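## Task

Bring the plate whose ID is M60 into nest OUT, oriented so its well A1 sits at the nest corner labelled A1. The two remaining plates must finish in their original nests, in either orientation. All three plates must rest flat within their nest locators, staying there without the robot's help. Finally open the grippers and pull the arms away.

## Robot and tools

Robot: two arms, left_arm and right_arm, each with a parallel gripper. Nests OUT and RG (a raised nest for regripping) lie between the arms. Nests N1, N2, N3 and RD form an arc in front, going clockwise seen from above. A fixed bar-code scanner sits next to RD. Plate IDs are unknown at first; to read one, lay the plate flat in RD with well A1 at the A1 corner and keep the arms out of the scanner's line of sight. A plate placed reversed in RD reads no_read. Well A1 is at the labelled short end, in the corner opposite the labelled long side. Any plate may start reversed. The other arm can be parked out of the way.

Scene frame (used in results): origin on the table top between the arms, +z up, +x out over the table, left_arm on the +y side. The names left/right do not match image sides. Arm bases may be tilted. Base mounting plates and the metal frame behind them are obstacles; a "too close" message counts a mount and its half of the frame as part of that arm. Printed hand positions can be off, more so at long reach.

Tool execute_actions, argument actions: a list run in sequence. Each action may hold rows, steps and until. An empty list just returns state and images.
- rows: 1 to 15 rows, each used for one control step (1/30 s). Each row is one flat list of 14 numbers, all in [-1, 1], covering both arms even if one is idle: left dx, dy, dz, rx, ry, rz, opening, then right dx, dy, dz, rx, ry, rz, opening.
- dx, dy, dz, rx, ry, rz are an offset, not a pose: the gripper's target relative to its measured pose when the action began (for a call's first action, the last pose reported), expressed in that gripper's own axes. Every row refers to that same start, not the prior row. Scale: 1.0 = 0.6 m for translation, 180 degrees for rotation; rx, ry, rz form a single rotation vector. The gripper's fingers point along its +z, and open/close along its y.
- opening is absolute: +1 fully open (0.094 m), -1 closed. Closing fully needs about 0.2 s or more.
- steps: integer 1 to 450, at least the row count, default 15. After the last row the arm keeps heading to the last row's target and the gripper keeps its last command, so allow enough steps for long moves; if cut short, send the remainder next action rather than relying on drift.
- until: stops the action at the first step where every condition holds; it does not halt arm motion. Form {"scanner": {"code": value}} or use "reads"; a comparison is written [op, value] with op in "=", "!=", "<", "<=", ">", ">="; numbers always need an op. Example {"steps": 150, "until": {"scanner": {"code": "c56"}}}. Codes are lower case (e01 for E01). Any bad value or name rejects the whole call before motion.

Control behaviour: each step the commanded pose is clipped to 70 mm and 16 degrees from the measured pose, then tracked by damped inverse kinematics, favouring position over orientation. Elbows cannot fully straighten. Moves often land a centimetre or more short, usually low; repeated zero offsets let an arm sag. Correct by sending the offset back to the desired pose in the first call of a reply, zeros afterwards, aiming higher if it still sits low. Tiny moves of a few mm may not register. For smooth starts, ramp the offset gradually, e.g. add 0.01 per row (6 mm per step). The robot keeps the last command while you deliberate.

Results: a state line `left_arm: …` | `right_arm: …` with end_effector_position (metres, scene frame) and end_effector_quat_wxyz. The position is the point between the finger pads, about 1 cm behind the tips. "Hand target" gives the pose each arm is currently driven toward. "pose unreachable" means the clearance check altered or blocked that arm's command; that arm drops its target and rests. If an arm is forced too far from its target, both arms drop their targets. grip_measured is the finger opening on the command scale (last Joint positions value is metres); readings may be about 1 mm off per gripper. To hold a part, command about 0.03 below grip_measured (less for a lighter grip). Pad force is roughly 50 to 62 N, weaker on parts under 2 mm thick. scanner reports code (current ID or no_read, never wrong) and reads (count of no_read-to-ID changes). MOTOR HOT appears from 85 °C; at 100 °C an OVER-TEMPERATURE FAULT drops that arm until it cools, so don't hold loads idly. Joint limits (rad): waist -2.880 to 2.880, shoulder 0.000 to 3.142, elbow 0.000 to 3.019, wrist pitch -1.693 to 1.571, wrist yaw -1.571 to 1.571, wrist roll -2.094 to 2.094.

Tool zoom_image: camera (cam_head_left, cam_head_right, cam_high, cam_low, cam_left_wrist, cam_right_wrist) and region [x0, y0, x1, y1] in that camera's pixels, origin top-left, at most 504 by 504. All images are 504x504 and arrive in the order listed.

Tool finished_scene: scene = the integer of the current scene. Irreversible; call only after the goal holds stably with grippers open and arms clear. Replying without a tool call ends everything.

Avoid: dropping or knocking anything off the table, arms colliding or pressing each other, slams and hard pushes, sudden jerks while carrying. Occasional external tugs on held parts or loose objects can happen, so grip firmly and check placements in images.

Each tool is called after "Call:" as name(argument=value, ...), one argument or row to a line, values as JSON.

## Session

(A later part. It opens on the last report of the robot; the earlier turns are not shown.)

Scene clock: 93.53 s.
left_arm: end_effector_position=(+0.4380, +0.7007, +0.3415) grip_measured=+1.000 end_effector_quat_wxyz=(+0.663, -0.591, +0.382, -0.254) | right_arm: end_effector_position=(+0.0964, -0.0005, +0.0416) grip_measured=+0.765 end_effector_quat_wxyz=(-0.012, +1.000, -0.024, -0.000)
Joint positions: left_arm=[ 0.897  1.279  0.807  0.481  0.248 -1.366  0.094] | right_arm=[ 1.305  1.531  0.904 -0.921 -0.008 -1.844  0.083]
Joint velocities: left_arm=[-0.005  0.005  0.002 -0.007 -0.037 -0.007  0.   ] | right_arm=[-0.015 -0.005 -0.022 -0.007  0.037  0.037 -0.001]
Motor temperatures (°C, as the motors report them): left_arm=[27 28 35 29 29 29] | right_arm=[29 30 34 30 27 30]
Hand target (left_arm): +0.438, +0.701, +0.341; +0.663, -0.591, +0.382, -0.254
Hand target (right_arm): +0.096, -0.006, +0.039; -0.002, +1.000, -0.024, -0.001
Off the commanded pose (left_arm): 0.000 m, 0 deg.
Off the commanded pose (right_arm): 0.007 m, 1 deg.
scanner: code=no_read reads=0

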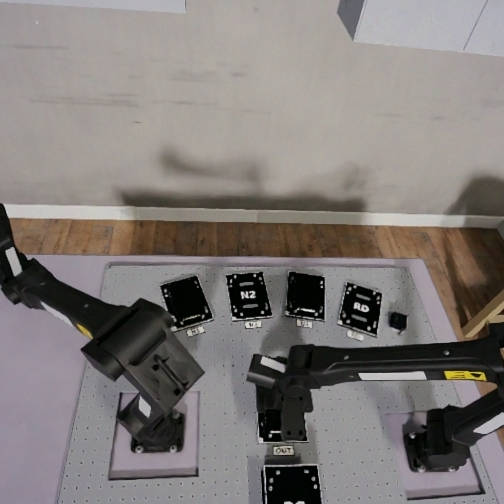

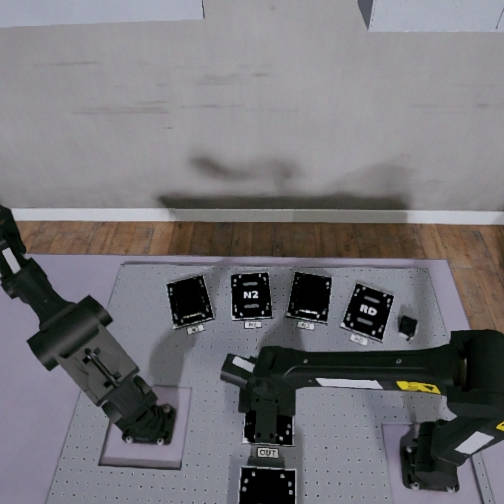

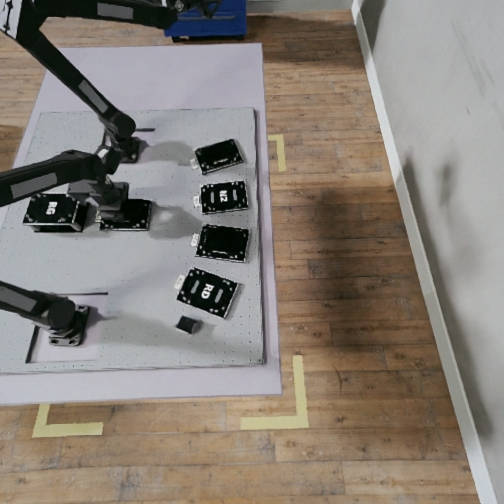

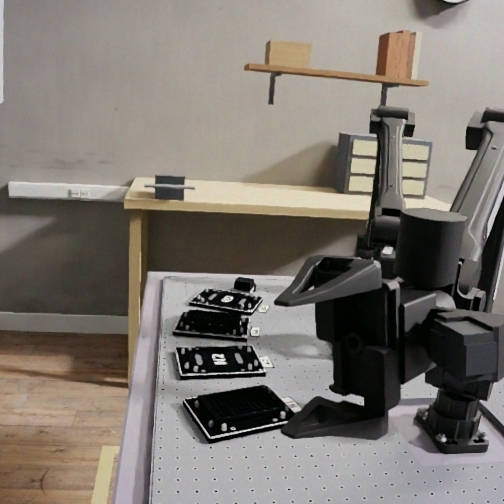

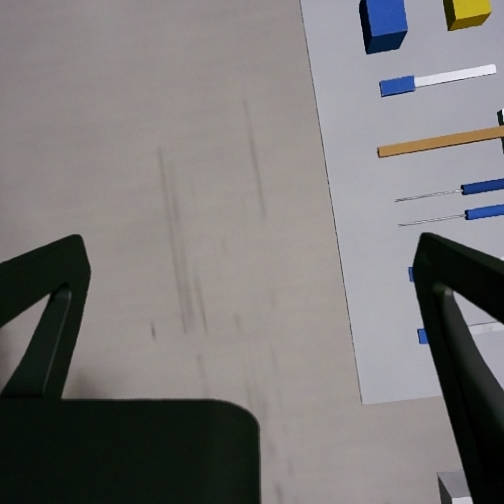

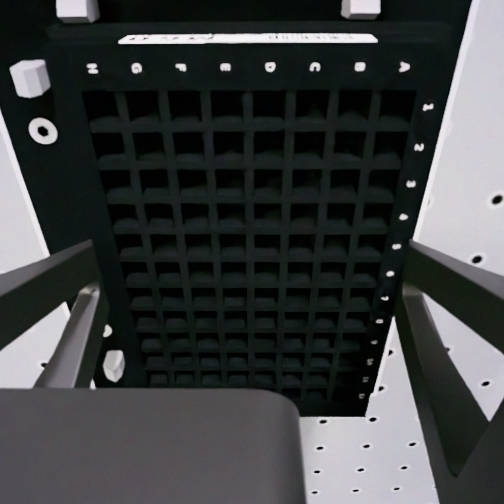

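Call:
execute_actions(
  actions=[
    {"rows":[[0,0,0,0,0,0,1,0.002,0.016,-0.004,-0.012,0,0,0.745]],"steps":30},
  ],
)

Scene clock: 96.33 s.
left_arm: end_effector_position=(+0.4380, +0.7007, +0.3415) grip_measured=+1.000 end_effector_quat_wxyz=(+0.663, -0.591, +0.382, -0.254) | right_arm: end_effector_position=(+0.0961, -0.0028, +0.0420) grip_measured=+0.765 end_effector_quat_wxyz=(-0.007, +1.000, -0.024, -0.000)
Joint positions: left_arm=[ 0.897  1.279  0.807  0.481  0.248 -1.366  0.094] | right_arm=[ 1.305  1.53   0.904 -0.931 -0.005 -1.844  0.083]
Joint velocities: left_arm=[-0.015  0.005  0.002  0.007 -0.007  0.051  0.   ] | right_arm=[ 0.005  0.015  0.012 -0.012  0.037  0.007 -0.   ]
Motor temperatures (°C, as the motors report them): left_arm=[27 28 36 29 29 29] | right_arm=[29 30 34 30 27 30]
Hand target (left_arm): +0.438, +0.701, +0.341; +0.663, -0.591, +0.382, -0.254
Hand target (right_arm): +0.097, -0.010, +0.044; +0.007, +1.000, -0.024, -0.001
Off the commanded pose (left_arm): 0.000 m, 0 deg.
Off the commanded pose (right_arm): 0.008 m, 2 deg.
scanner: code=no_read reads=0

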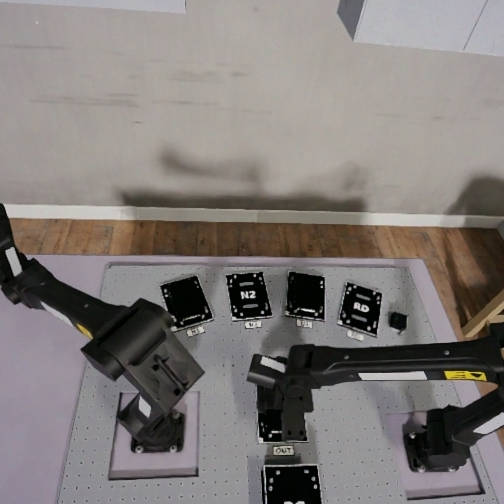

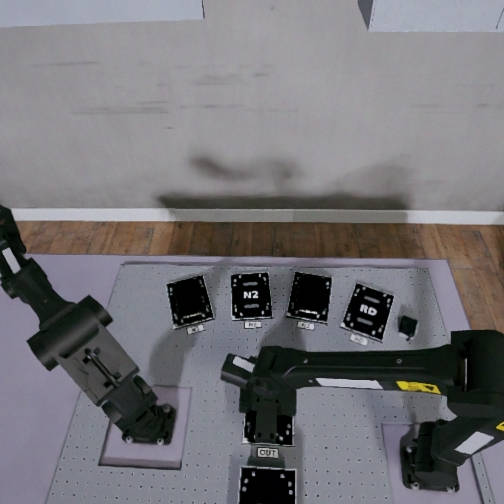

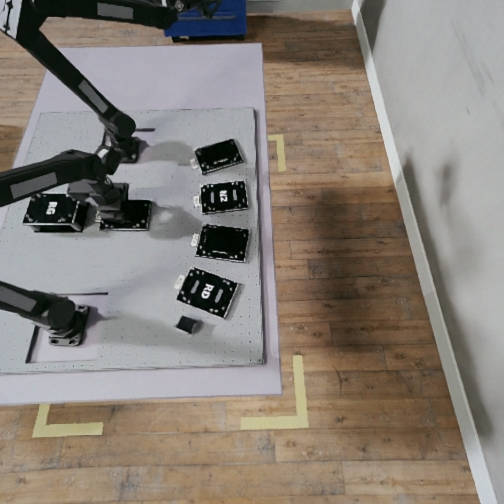

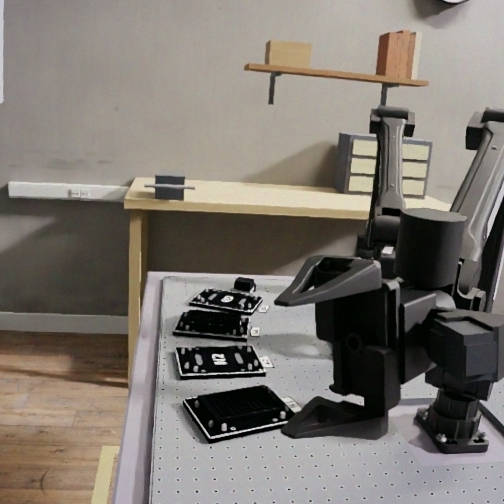

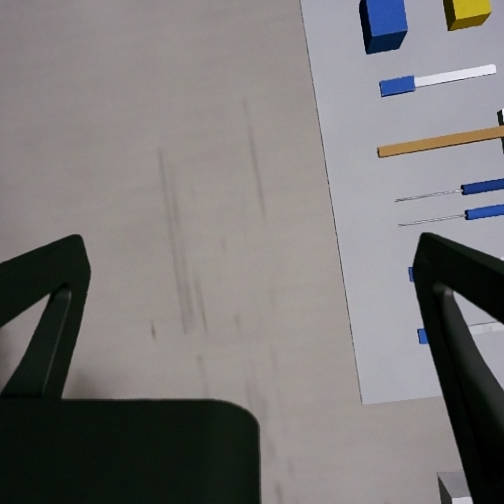

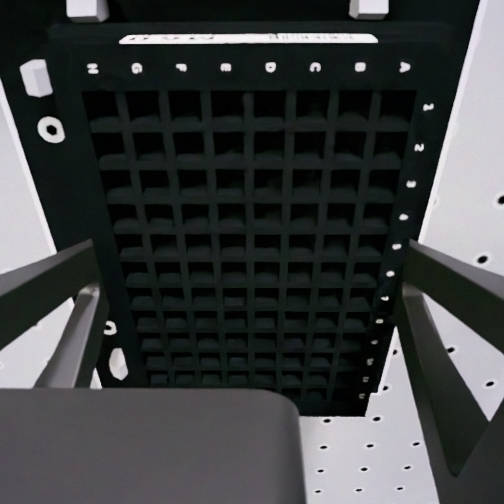

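Call:
execute_actions(
  actions=[
    {"rows":[[0,0,0,0,0,0,1,0.002,0.018,-0.004,-0.014,0,0,0.745]],"steps":30},
  ],
)

Scene clock: 98.80 s.
left_arm: end_effector_position=(+0.4380, +0.7007, +0.3415) grip_measured=+1.000 end_effector_quat_wxyz=(+0.663, -0.591, +0.382, -0.254) | right_arm: end_effector_position=(+0.0961, -0.0045, +0.0428) grip_measured=+0.765 end_effector_quat_wxyz=(-0.004, +1.000, -0.024, +0.000)
Joint positions: left_arm=[ 0.897  1.279  0.807  0.481  0.248 -1.366  0.094] | right_arm=[ 1.305  1.528  0.904 -0.938 -0.002 -1.844  0.083]
Joint velocities: left_arm=[-0.005  0.005 -0.007 -0.012  0.007 -0.007  0.   ] | right_arm=[-0.005 -0.024 -0.007 -0.012 -0.11  -0.037  0.001]
Motor temperatures (°C, as the motors report them): left_arm=[27 28 36 29 29 29] | right_arm=[29 30 34 30 27 30]
Hand target (left_arm): +0.438, +0.701, +0.341; +0.663, -0.591, +0.382, -0.254
Hand target (right_arm): +0.097, -0.013, +0.044; +0.014, +1.000, -0.024, -0.001
Off the commanded pose (left_arm): 0.000 m, 0 deg.
Off the commanded pose (right_arm): 0.009 m, 2 deg.
scanner: code=no_read reads=0

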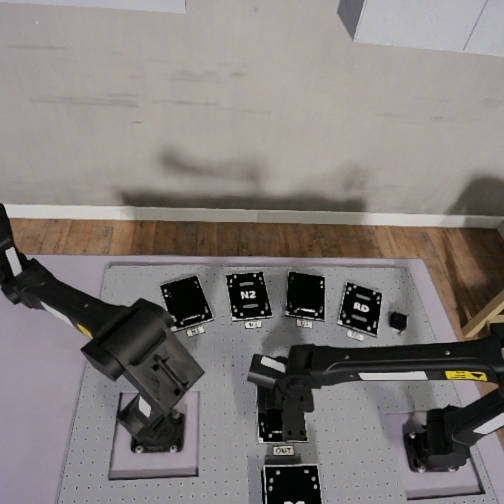

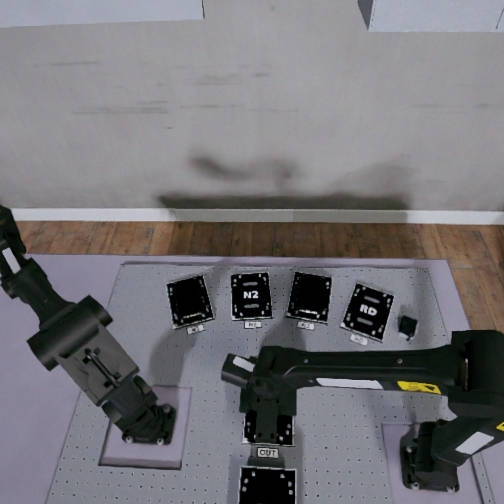

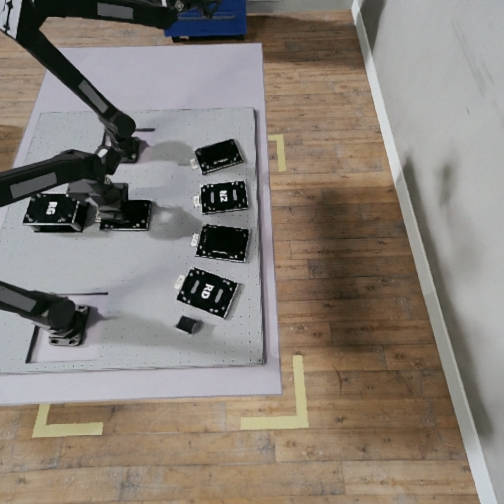

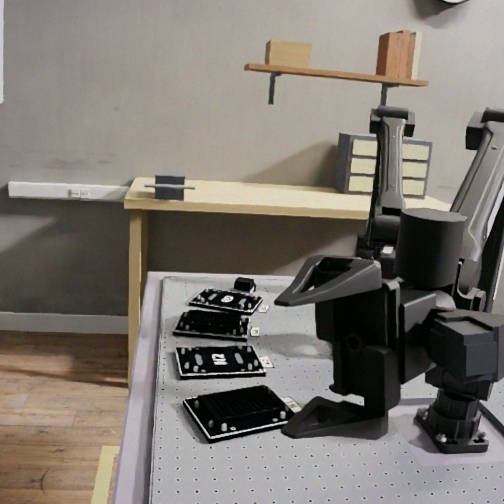

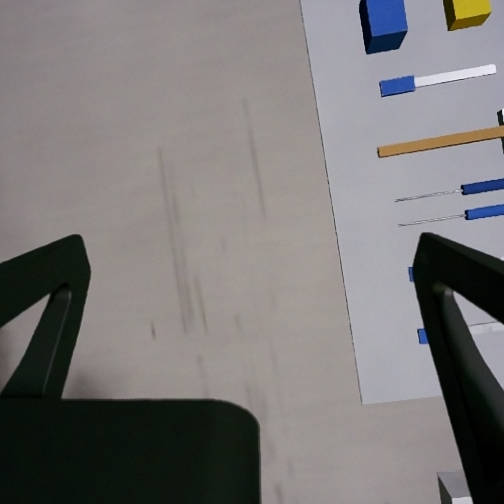

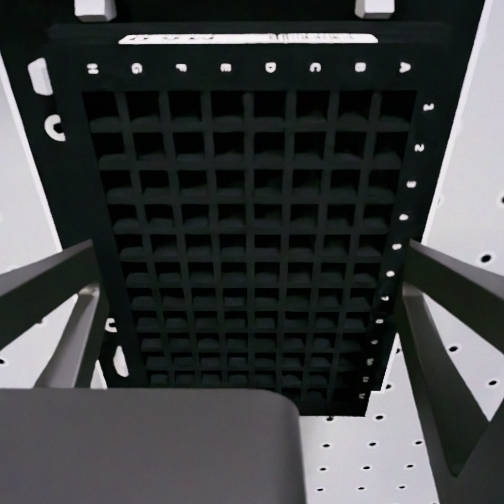

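Call:
execute_actions(
  actions=[
    {"rows":[[0,0,0,0,0,0,1,-0.002,0.019,-0.003,-0.015,0,0,0.745]],"steps":30},
  ],
)

Scene clock: 100.87 s.
left_arm: end_effector_position=(+0.4380, +0.7007, +0.3415) grip_measured=+1.000 end_effector_quat_wxyz=(+0.663, -0.591, +0.382, -0.254) | right_arm: end_effector_position=(+0.0965, -0.0081, +0.0428) grip_measured=+0.765 end_effector_quat_wxyz=(+0.003, +1.000, -0.028, +0.003)
Joint positions: left_arm=[ 0.897  1.279  0.807  0.481  0.248 -1.366  0.094] | right_arm=[ 1.305  1.527  0.903 -0.951  0.007 -1.837  0.083]
Joint velocities: left_arm=[ 0.005 -0.015 -0.012 -0.007 -0.007 -0.022  0.   ] | right_arm=[-0.015  0.015  0.002 -0.027 -0.022  0.037  0.   ]
Motor temperatures (°C, as the motors report them): left_arm=[27 28 36 29 29 29] | right_arm=[29 30 34 30 27 30]
Hand target (left_arm): +0.438, +0.701, +0.341; +0.663, -0.591, +0.382, -0.254
Hand target (right_arm): +0.094, -0.016, +0.044; +0.019, +1.000, -0.024, -0.000
Off the commanded pose (left_arm): 0.000 m, 0 deg.
Off the commanded pose (right_arm): 0.008 m, 2 deg.
scanner: code=no_read reads=0

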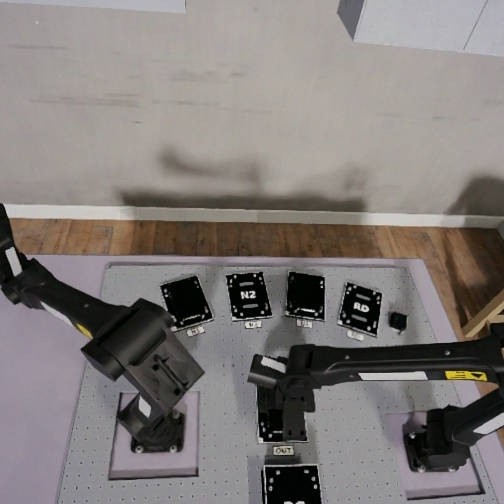

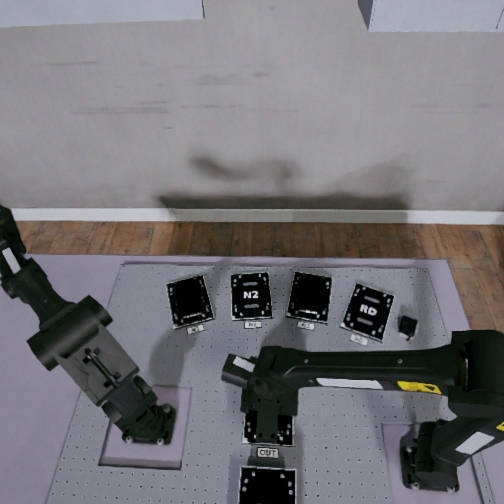

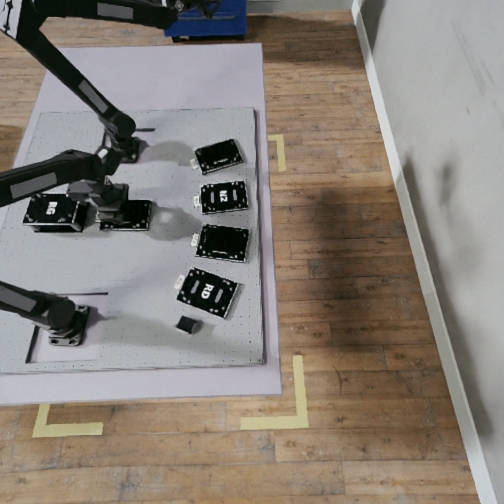

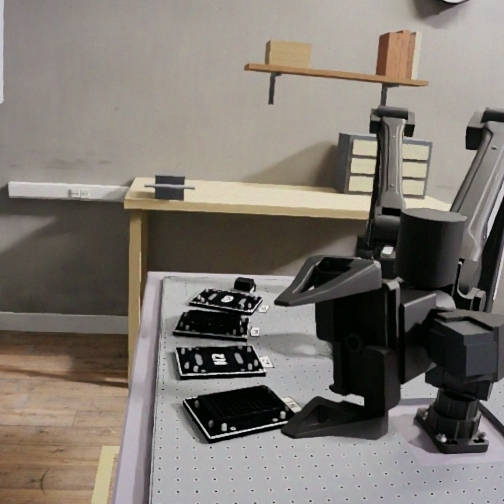

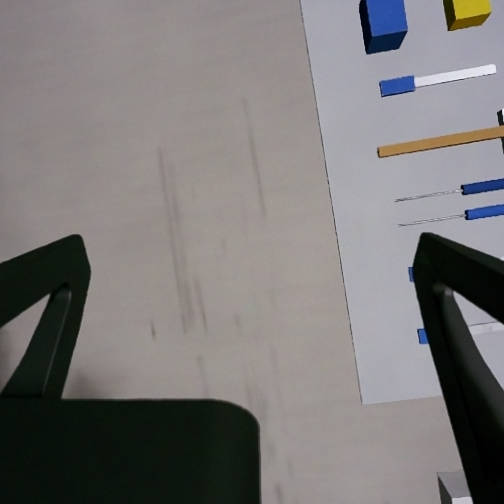

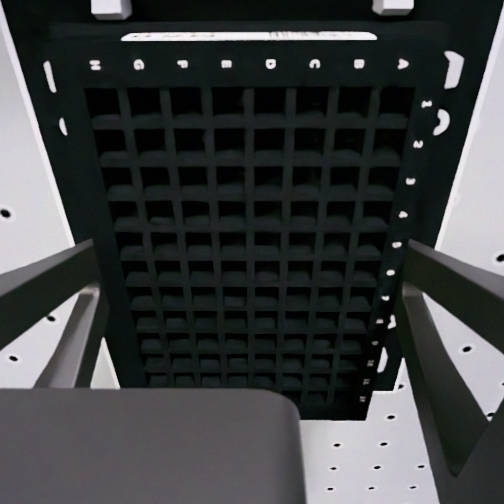

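Call:
execute_actions(
  actions=[
    {"rows":[[0,0,0,0,0,0,1,-0.006,0,0.004,0,-0.006,-0.005,0.745]],"steps":20},
    {"rows":[[0,0,0,0,0,0,1,0,0.002,0.01,-0.003,0,0,0.745],[0,0,0,0,0,0,1,0,0.002,0.018,-0.003,0,0,0.745]],"steps":25},
  ],
)

Scene clock: 104.40 s.
left_arm: end_effector_position=(+0.4380, +0.7007, +0.3415) grip_measured=+1.000 end_effector_quat_wxyz=(+0.663, -0.591, +0.382, -0.254) | right_arm: end_effector_position=(+0.0958, -0.0069, +0.0389) grip_measured=+0.765 end_effector_quat_wxyz=(+0.000, +1.000, -0.026, +0.000)
Joint positions: left_arm=[ 0.897  1.279  0.807  0.481  0.248 -1.366  0.094] | right_arm=[ 1.305  1.534  0.899 -0.936  0.001 -1.84   0.083]
Joint velocities: left_arm=[ 0.015 -0.005 -0.002 -0.012  0.007  0.037  0.   ] | right_arm=[-0.015 -0.005 -0.002  0.007  0.007 -0.066 -0.001]
Motor temperatures (°C, as the motors report them): left_arm=[27 28 36 29 29 29] | right_arm=[29 30 34 30 27 30]
Hand target (left_arm): +0.438, +0.701, +0.341; +0.663, -0.591, +0.382, -0.254
Hand target (right_arm): +0.095, -0.009, +0.032; +0.006, +1.000, -0.026, -0.001
Off the commanded pose (left_arm): 0.000 m, 0 deg.
Off the commanded pose (right_arm): 0.007 m, 1 deg.
scanner: code=no_read reads=0

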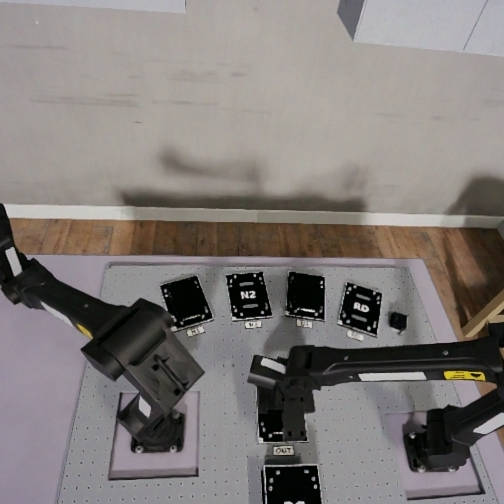

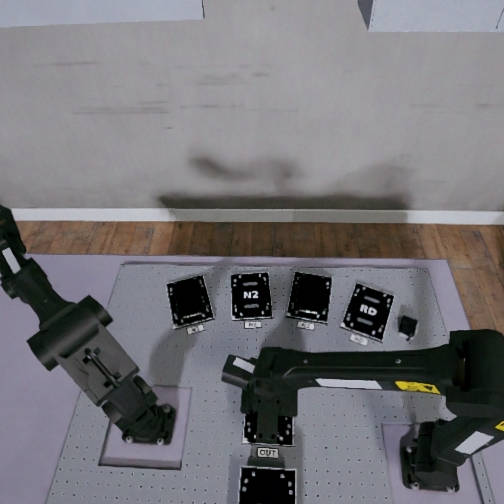

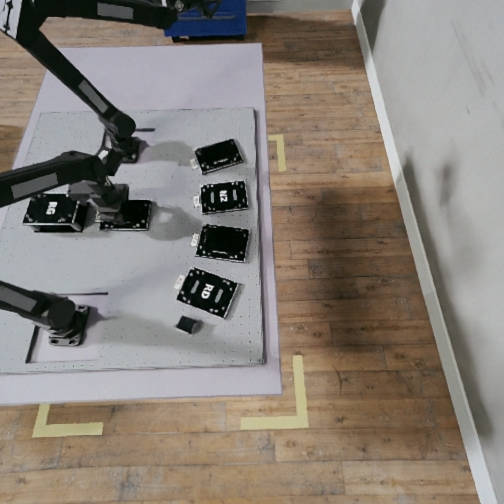

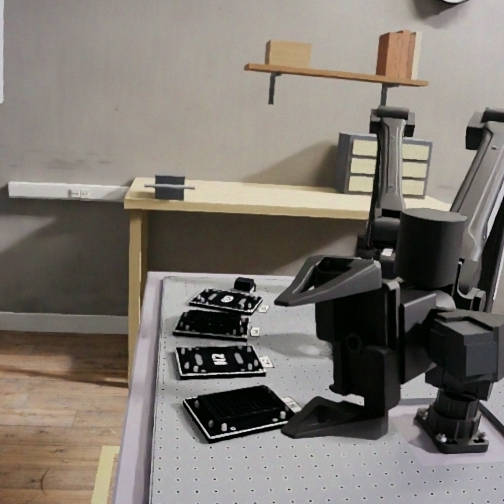

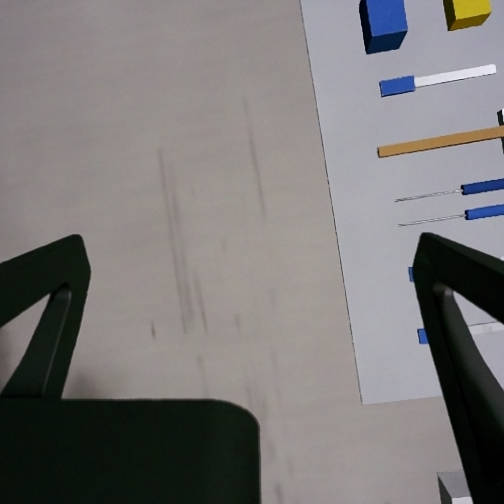

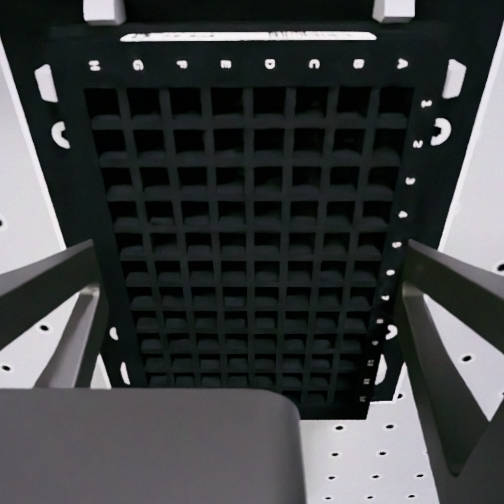

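It's in.

Call:
execute_actions(
  actions=[
    {"rows":[[0,0,0,0,0,0,1,0,0.002,0.016,-0.003,0,0,0.745]],"steps":15},
    {"rows":[[0,0,0,0,0,0,1,0,0,0,0,0,0,0.85],[0,0,0,0,0,0,1,0,0,0,0,0,0,1]],"steps":12},
    {"rows":[[0,0,0,0,0,0,1,0,0,-0.03,0,0,0,1],[0,0,0,0,0,0,1,0,0,-0.06,0,0,0,1],[0,0,0,0,0,0,1,0,0,-0.1,0,0,0,1],[0,0,0,0,0,0,1,0,0,-0.17,0,0,0,1]],"steps":30},
  ],
)

Scene clock: 108.50 s.
left_arm: end_effector_position=(+0.4380, +0.7007, +0.3415) grip_measured=+1.000 end_effector_quat_wxyz=(+0.663, -0.591, +0.382, -0.254) | right_arm: end_effector_position=(+0.0925, -0.0169, +0.1293) grip_measured=+1.000 end_effector_quat_wxyz=(+0.004, +1.000, -0.026, -0.001)
Joint positions: left_arm=[ 0.897  1.279  0.807  0.481  0.248 -1.366  0.094] | right_arm=[ 1.305  1.387  1.011 -1.203  0.001 -1.84   0.094]
Joint velocities: left_arm=[ 0.005 -0.015 -0.007 -0.012  0.007  0.007  0.   ] | right_arm=[ 0.005 -0.005  0.012 -0.002  0.066  0.007  0.   ]
Motor temperatures (°C, as the motors report them): left_arm=[27 28 36 29 29 29] | right_arm=[29 30 34 30 27 30]
Hand target (left_arm): +0.438, +0.701, +0.341; +0.663, -0.591, +0.382, -0.254
Hand target (right_arm): +0.095, -0.008, +0.137; +0.000, +1.000, -0.026, +0.000
Off the commanded pose (left_arm): 0.000 m, 0 deg.
Off the commanded pose (right_arm): 0.013 m, 0 deg.
scanner: code=no_read reads=0

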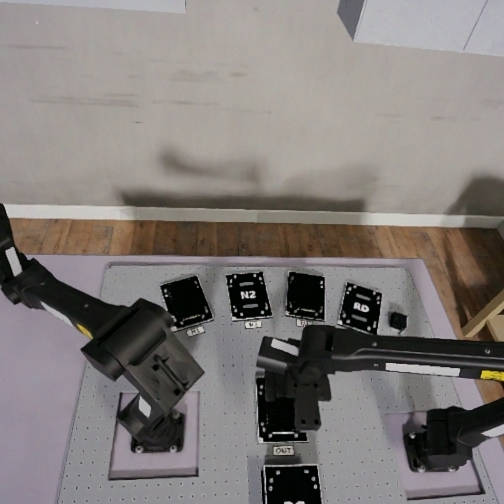

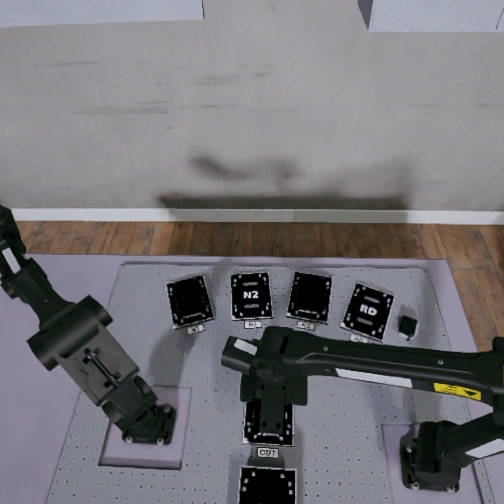

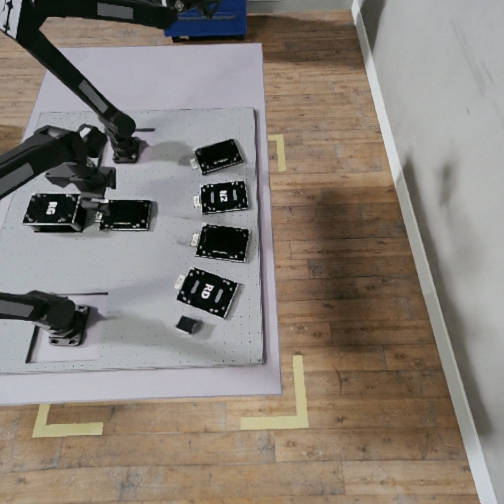

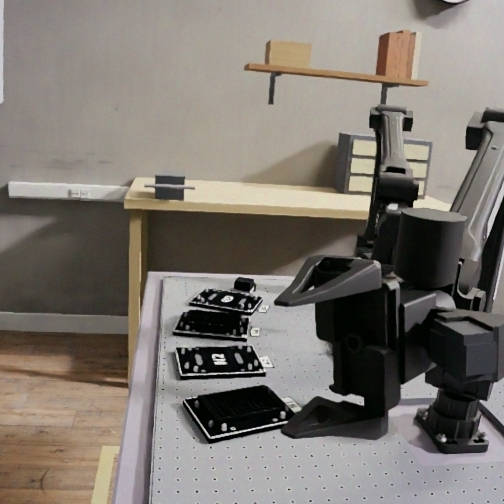

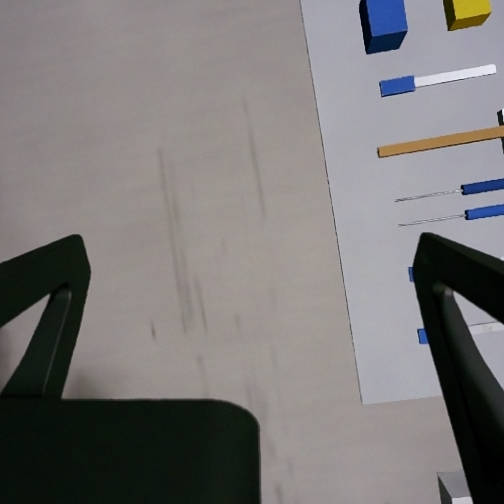

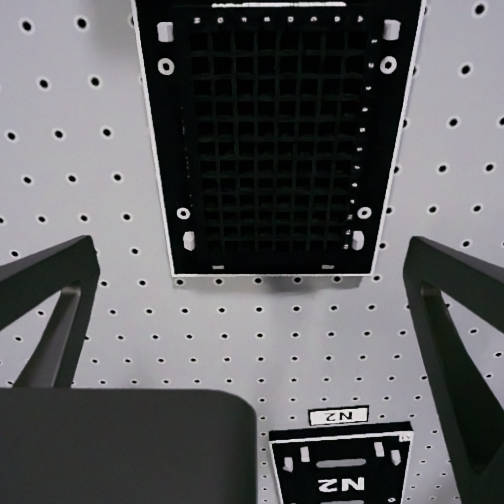

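Call:
finished_scene(
  scene=1,
)

The scene is finished: the task was done.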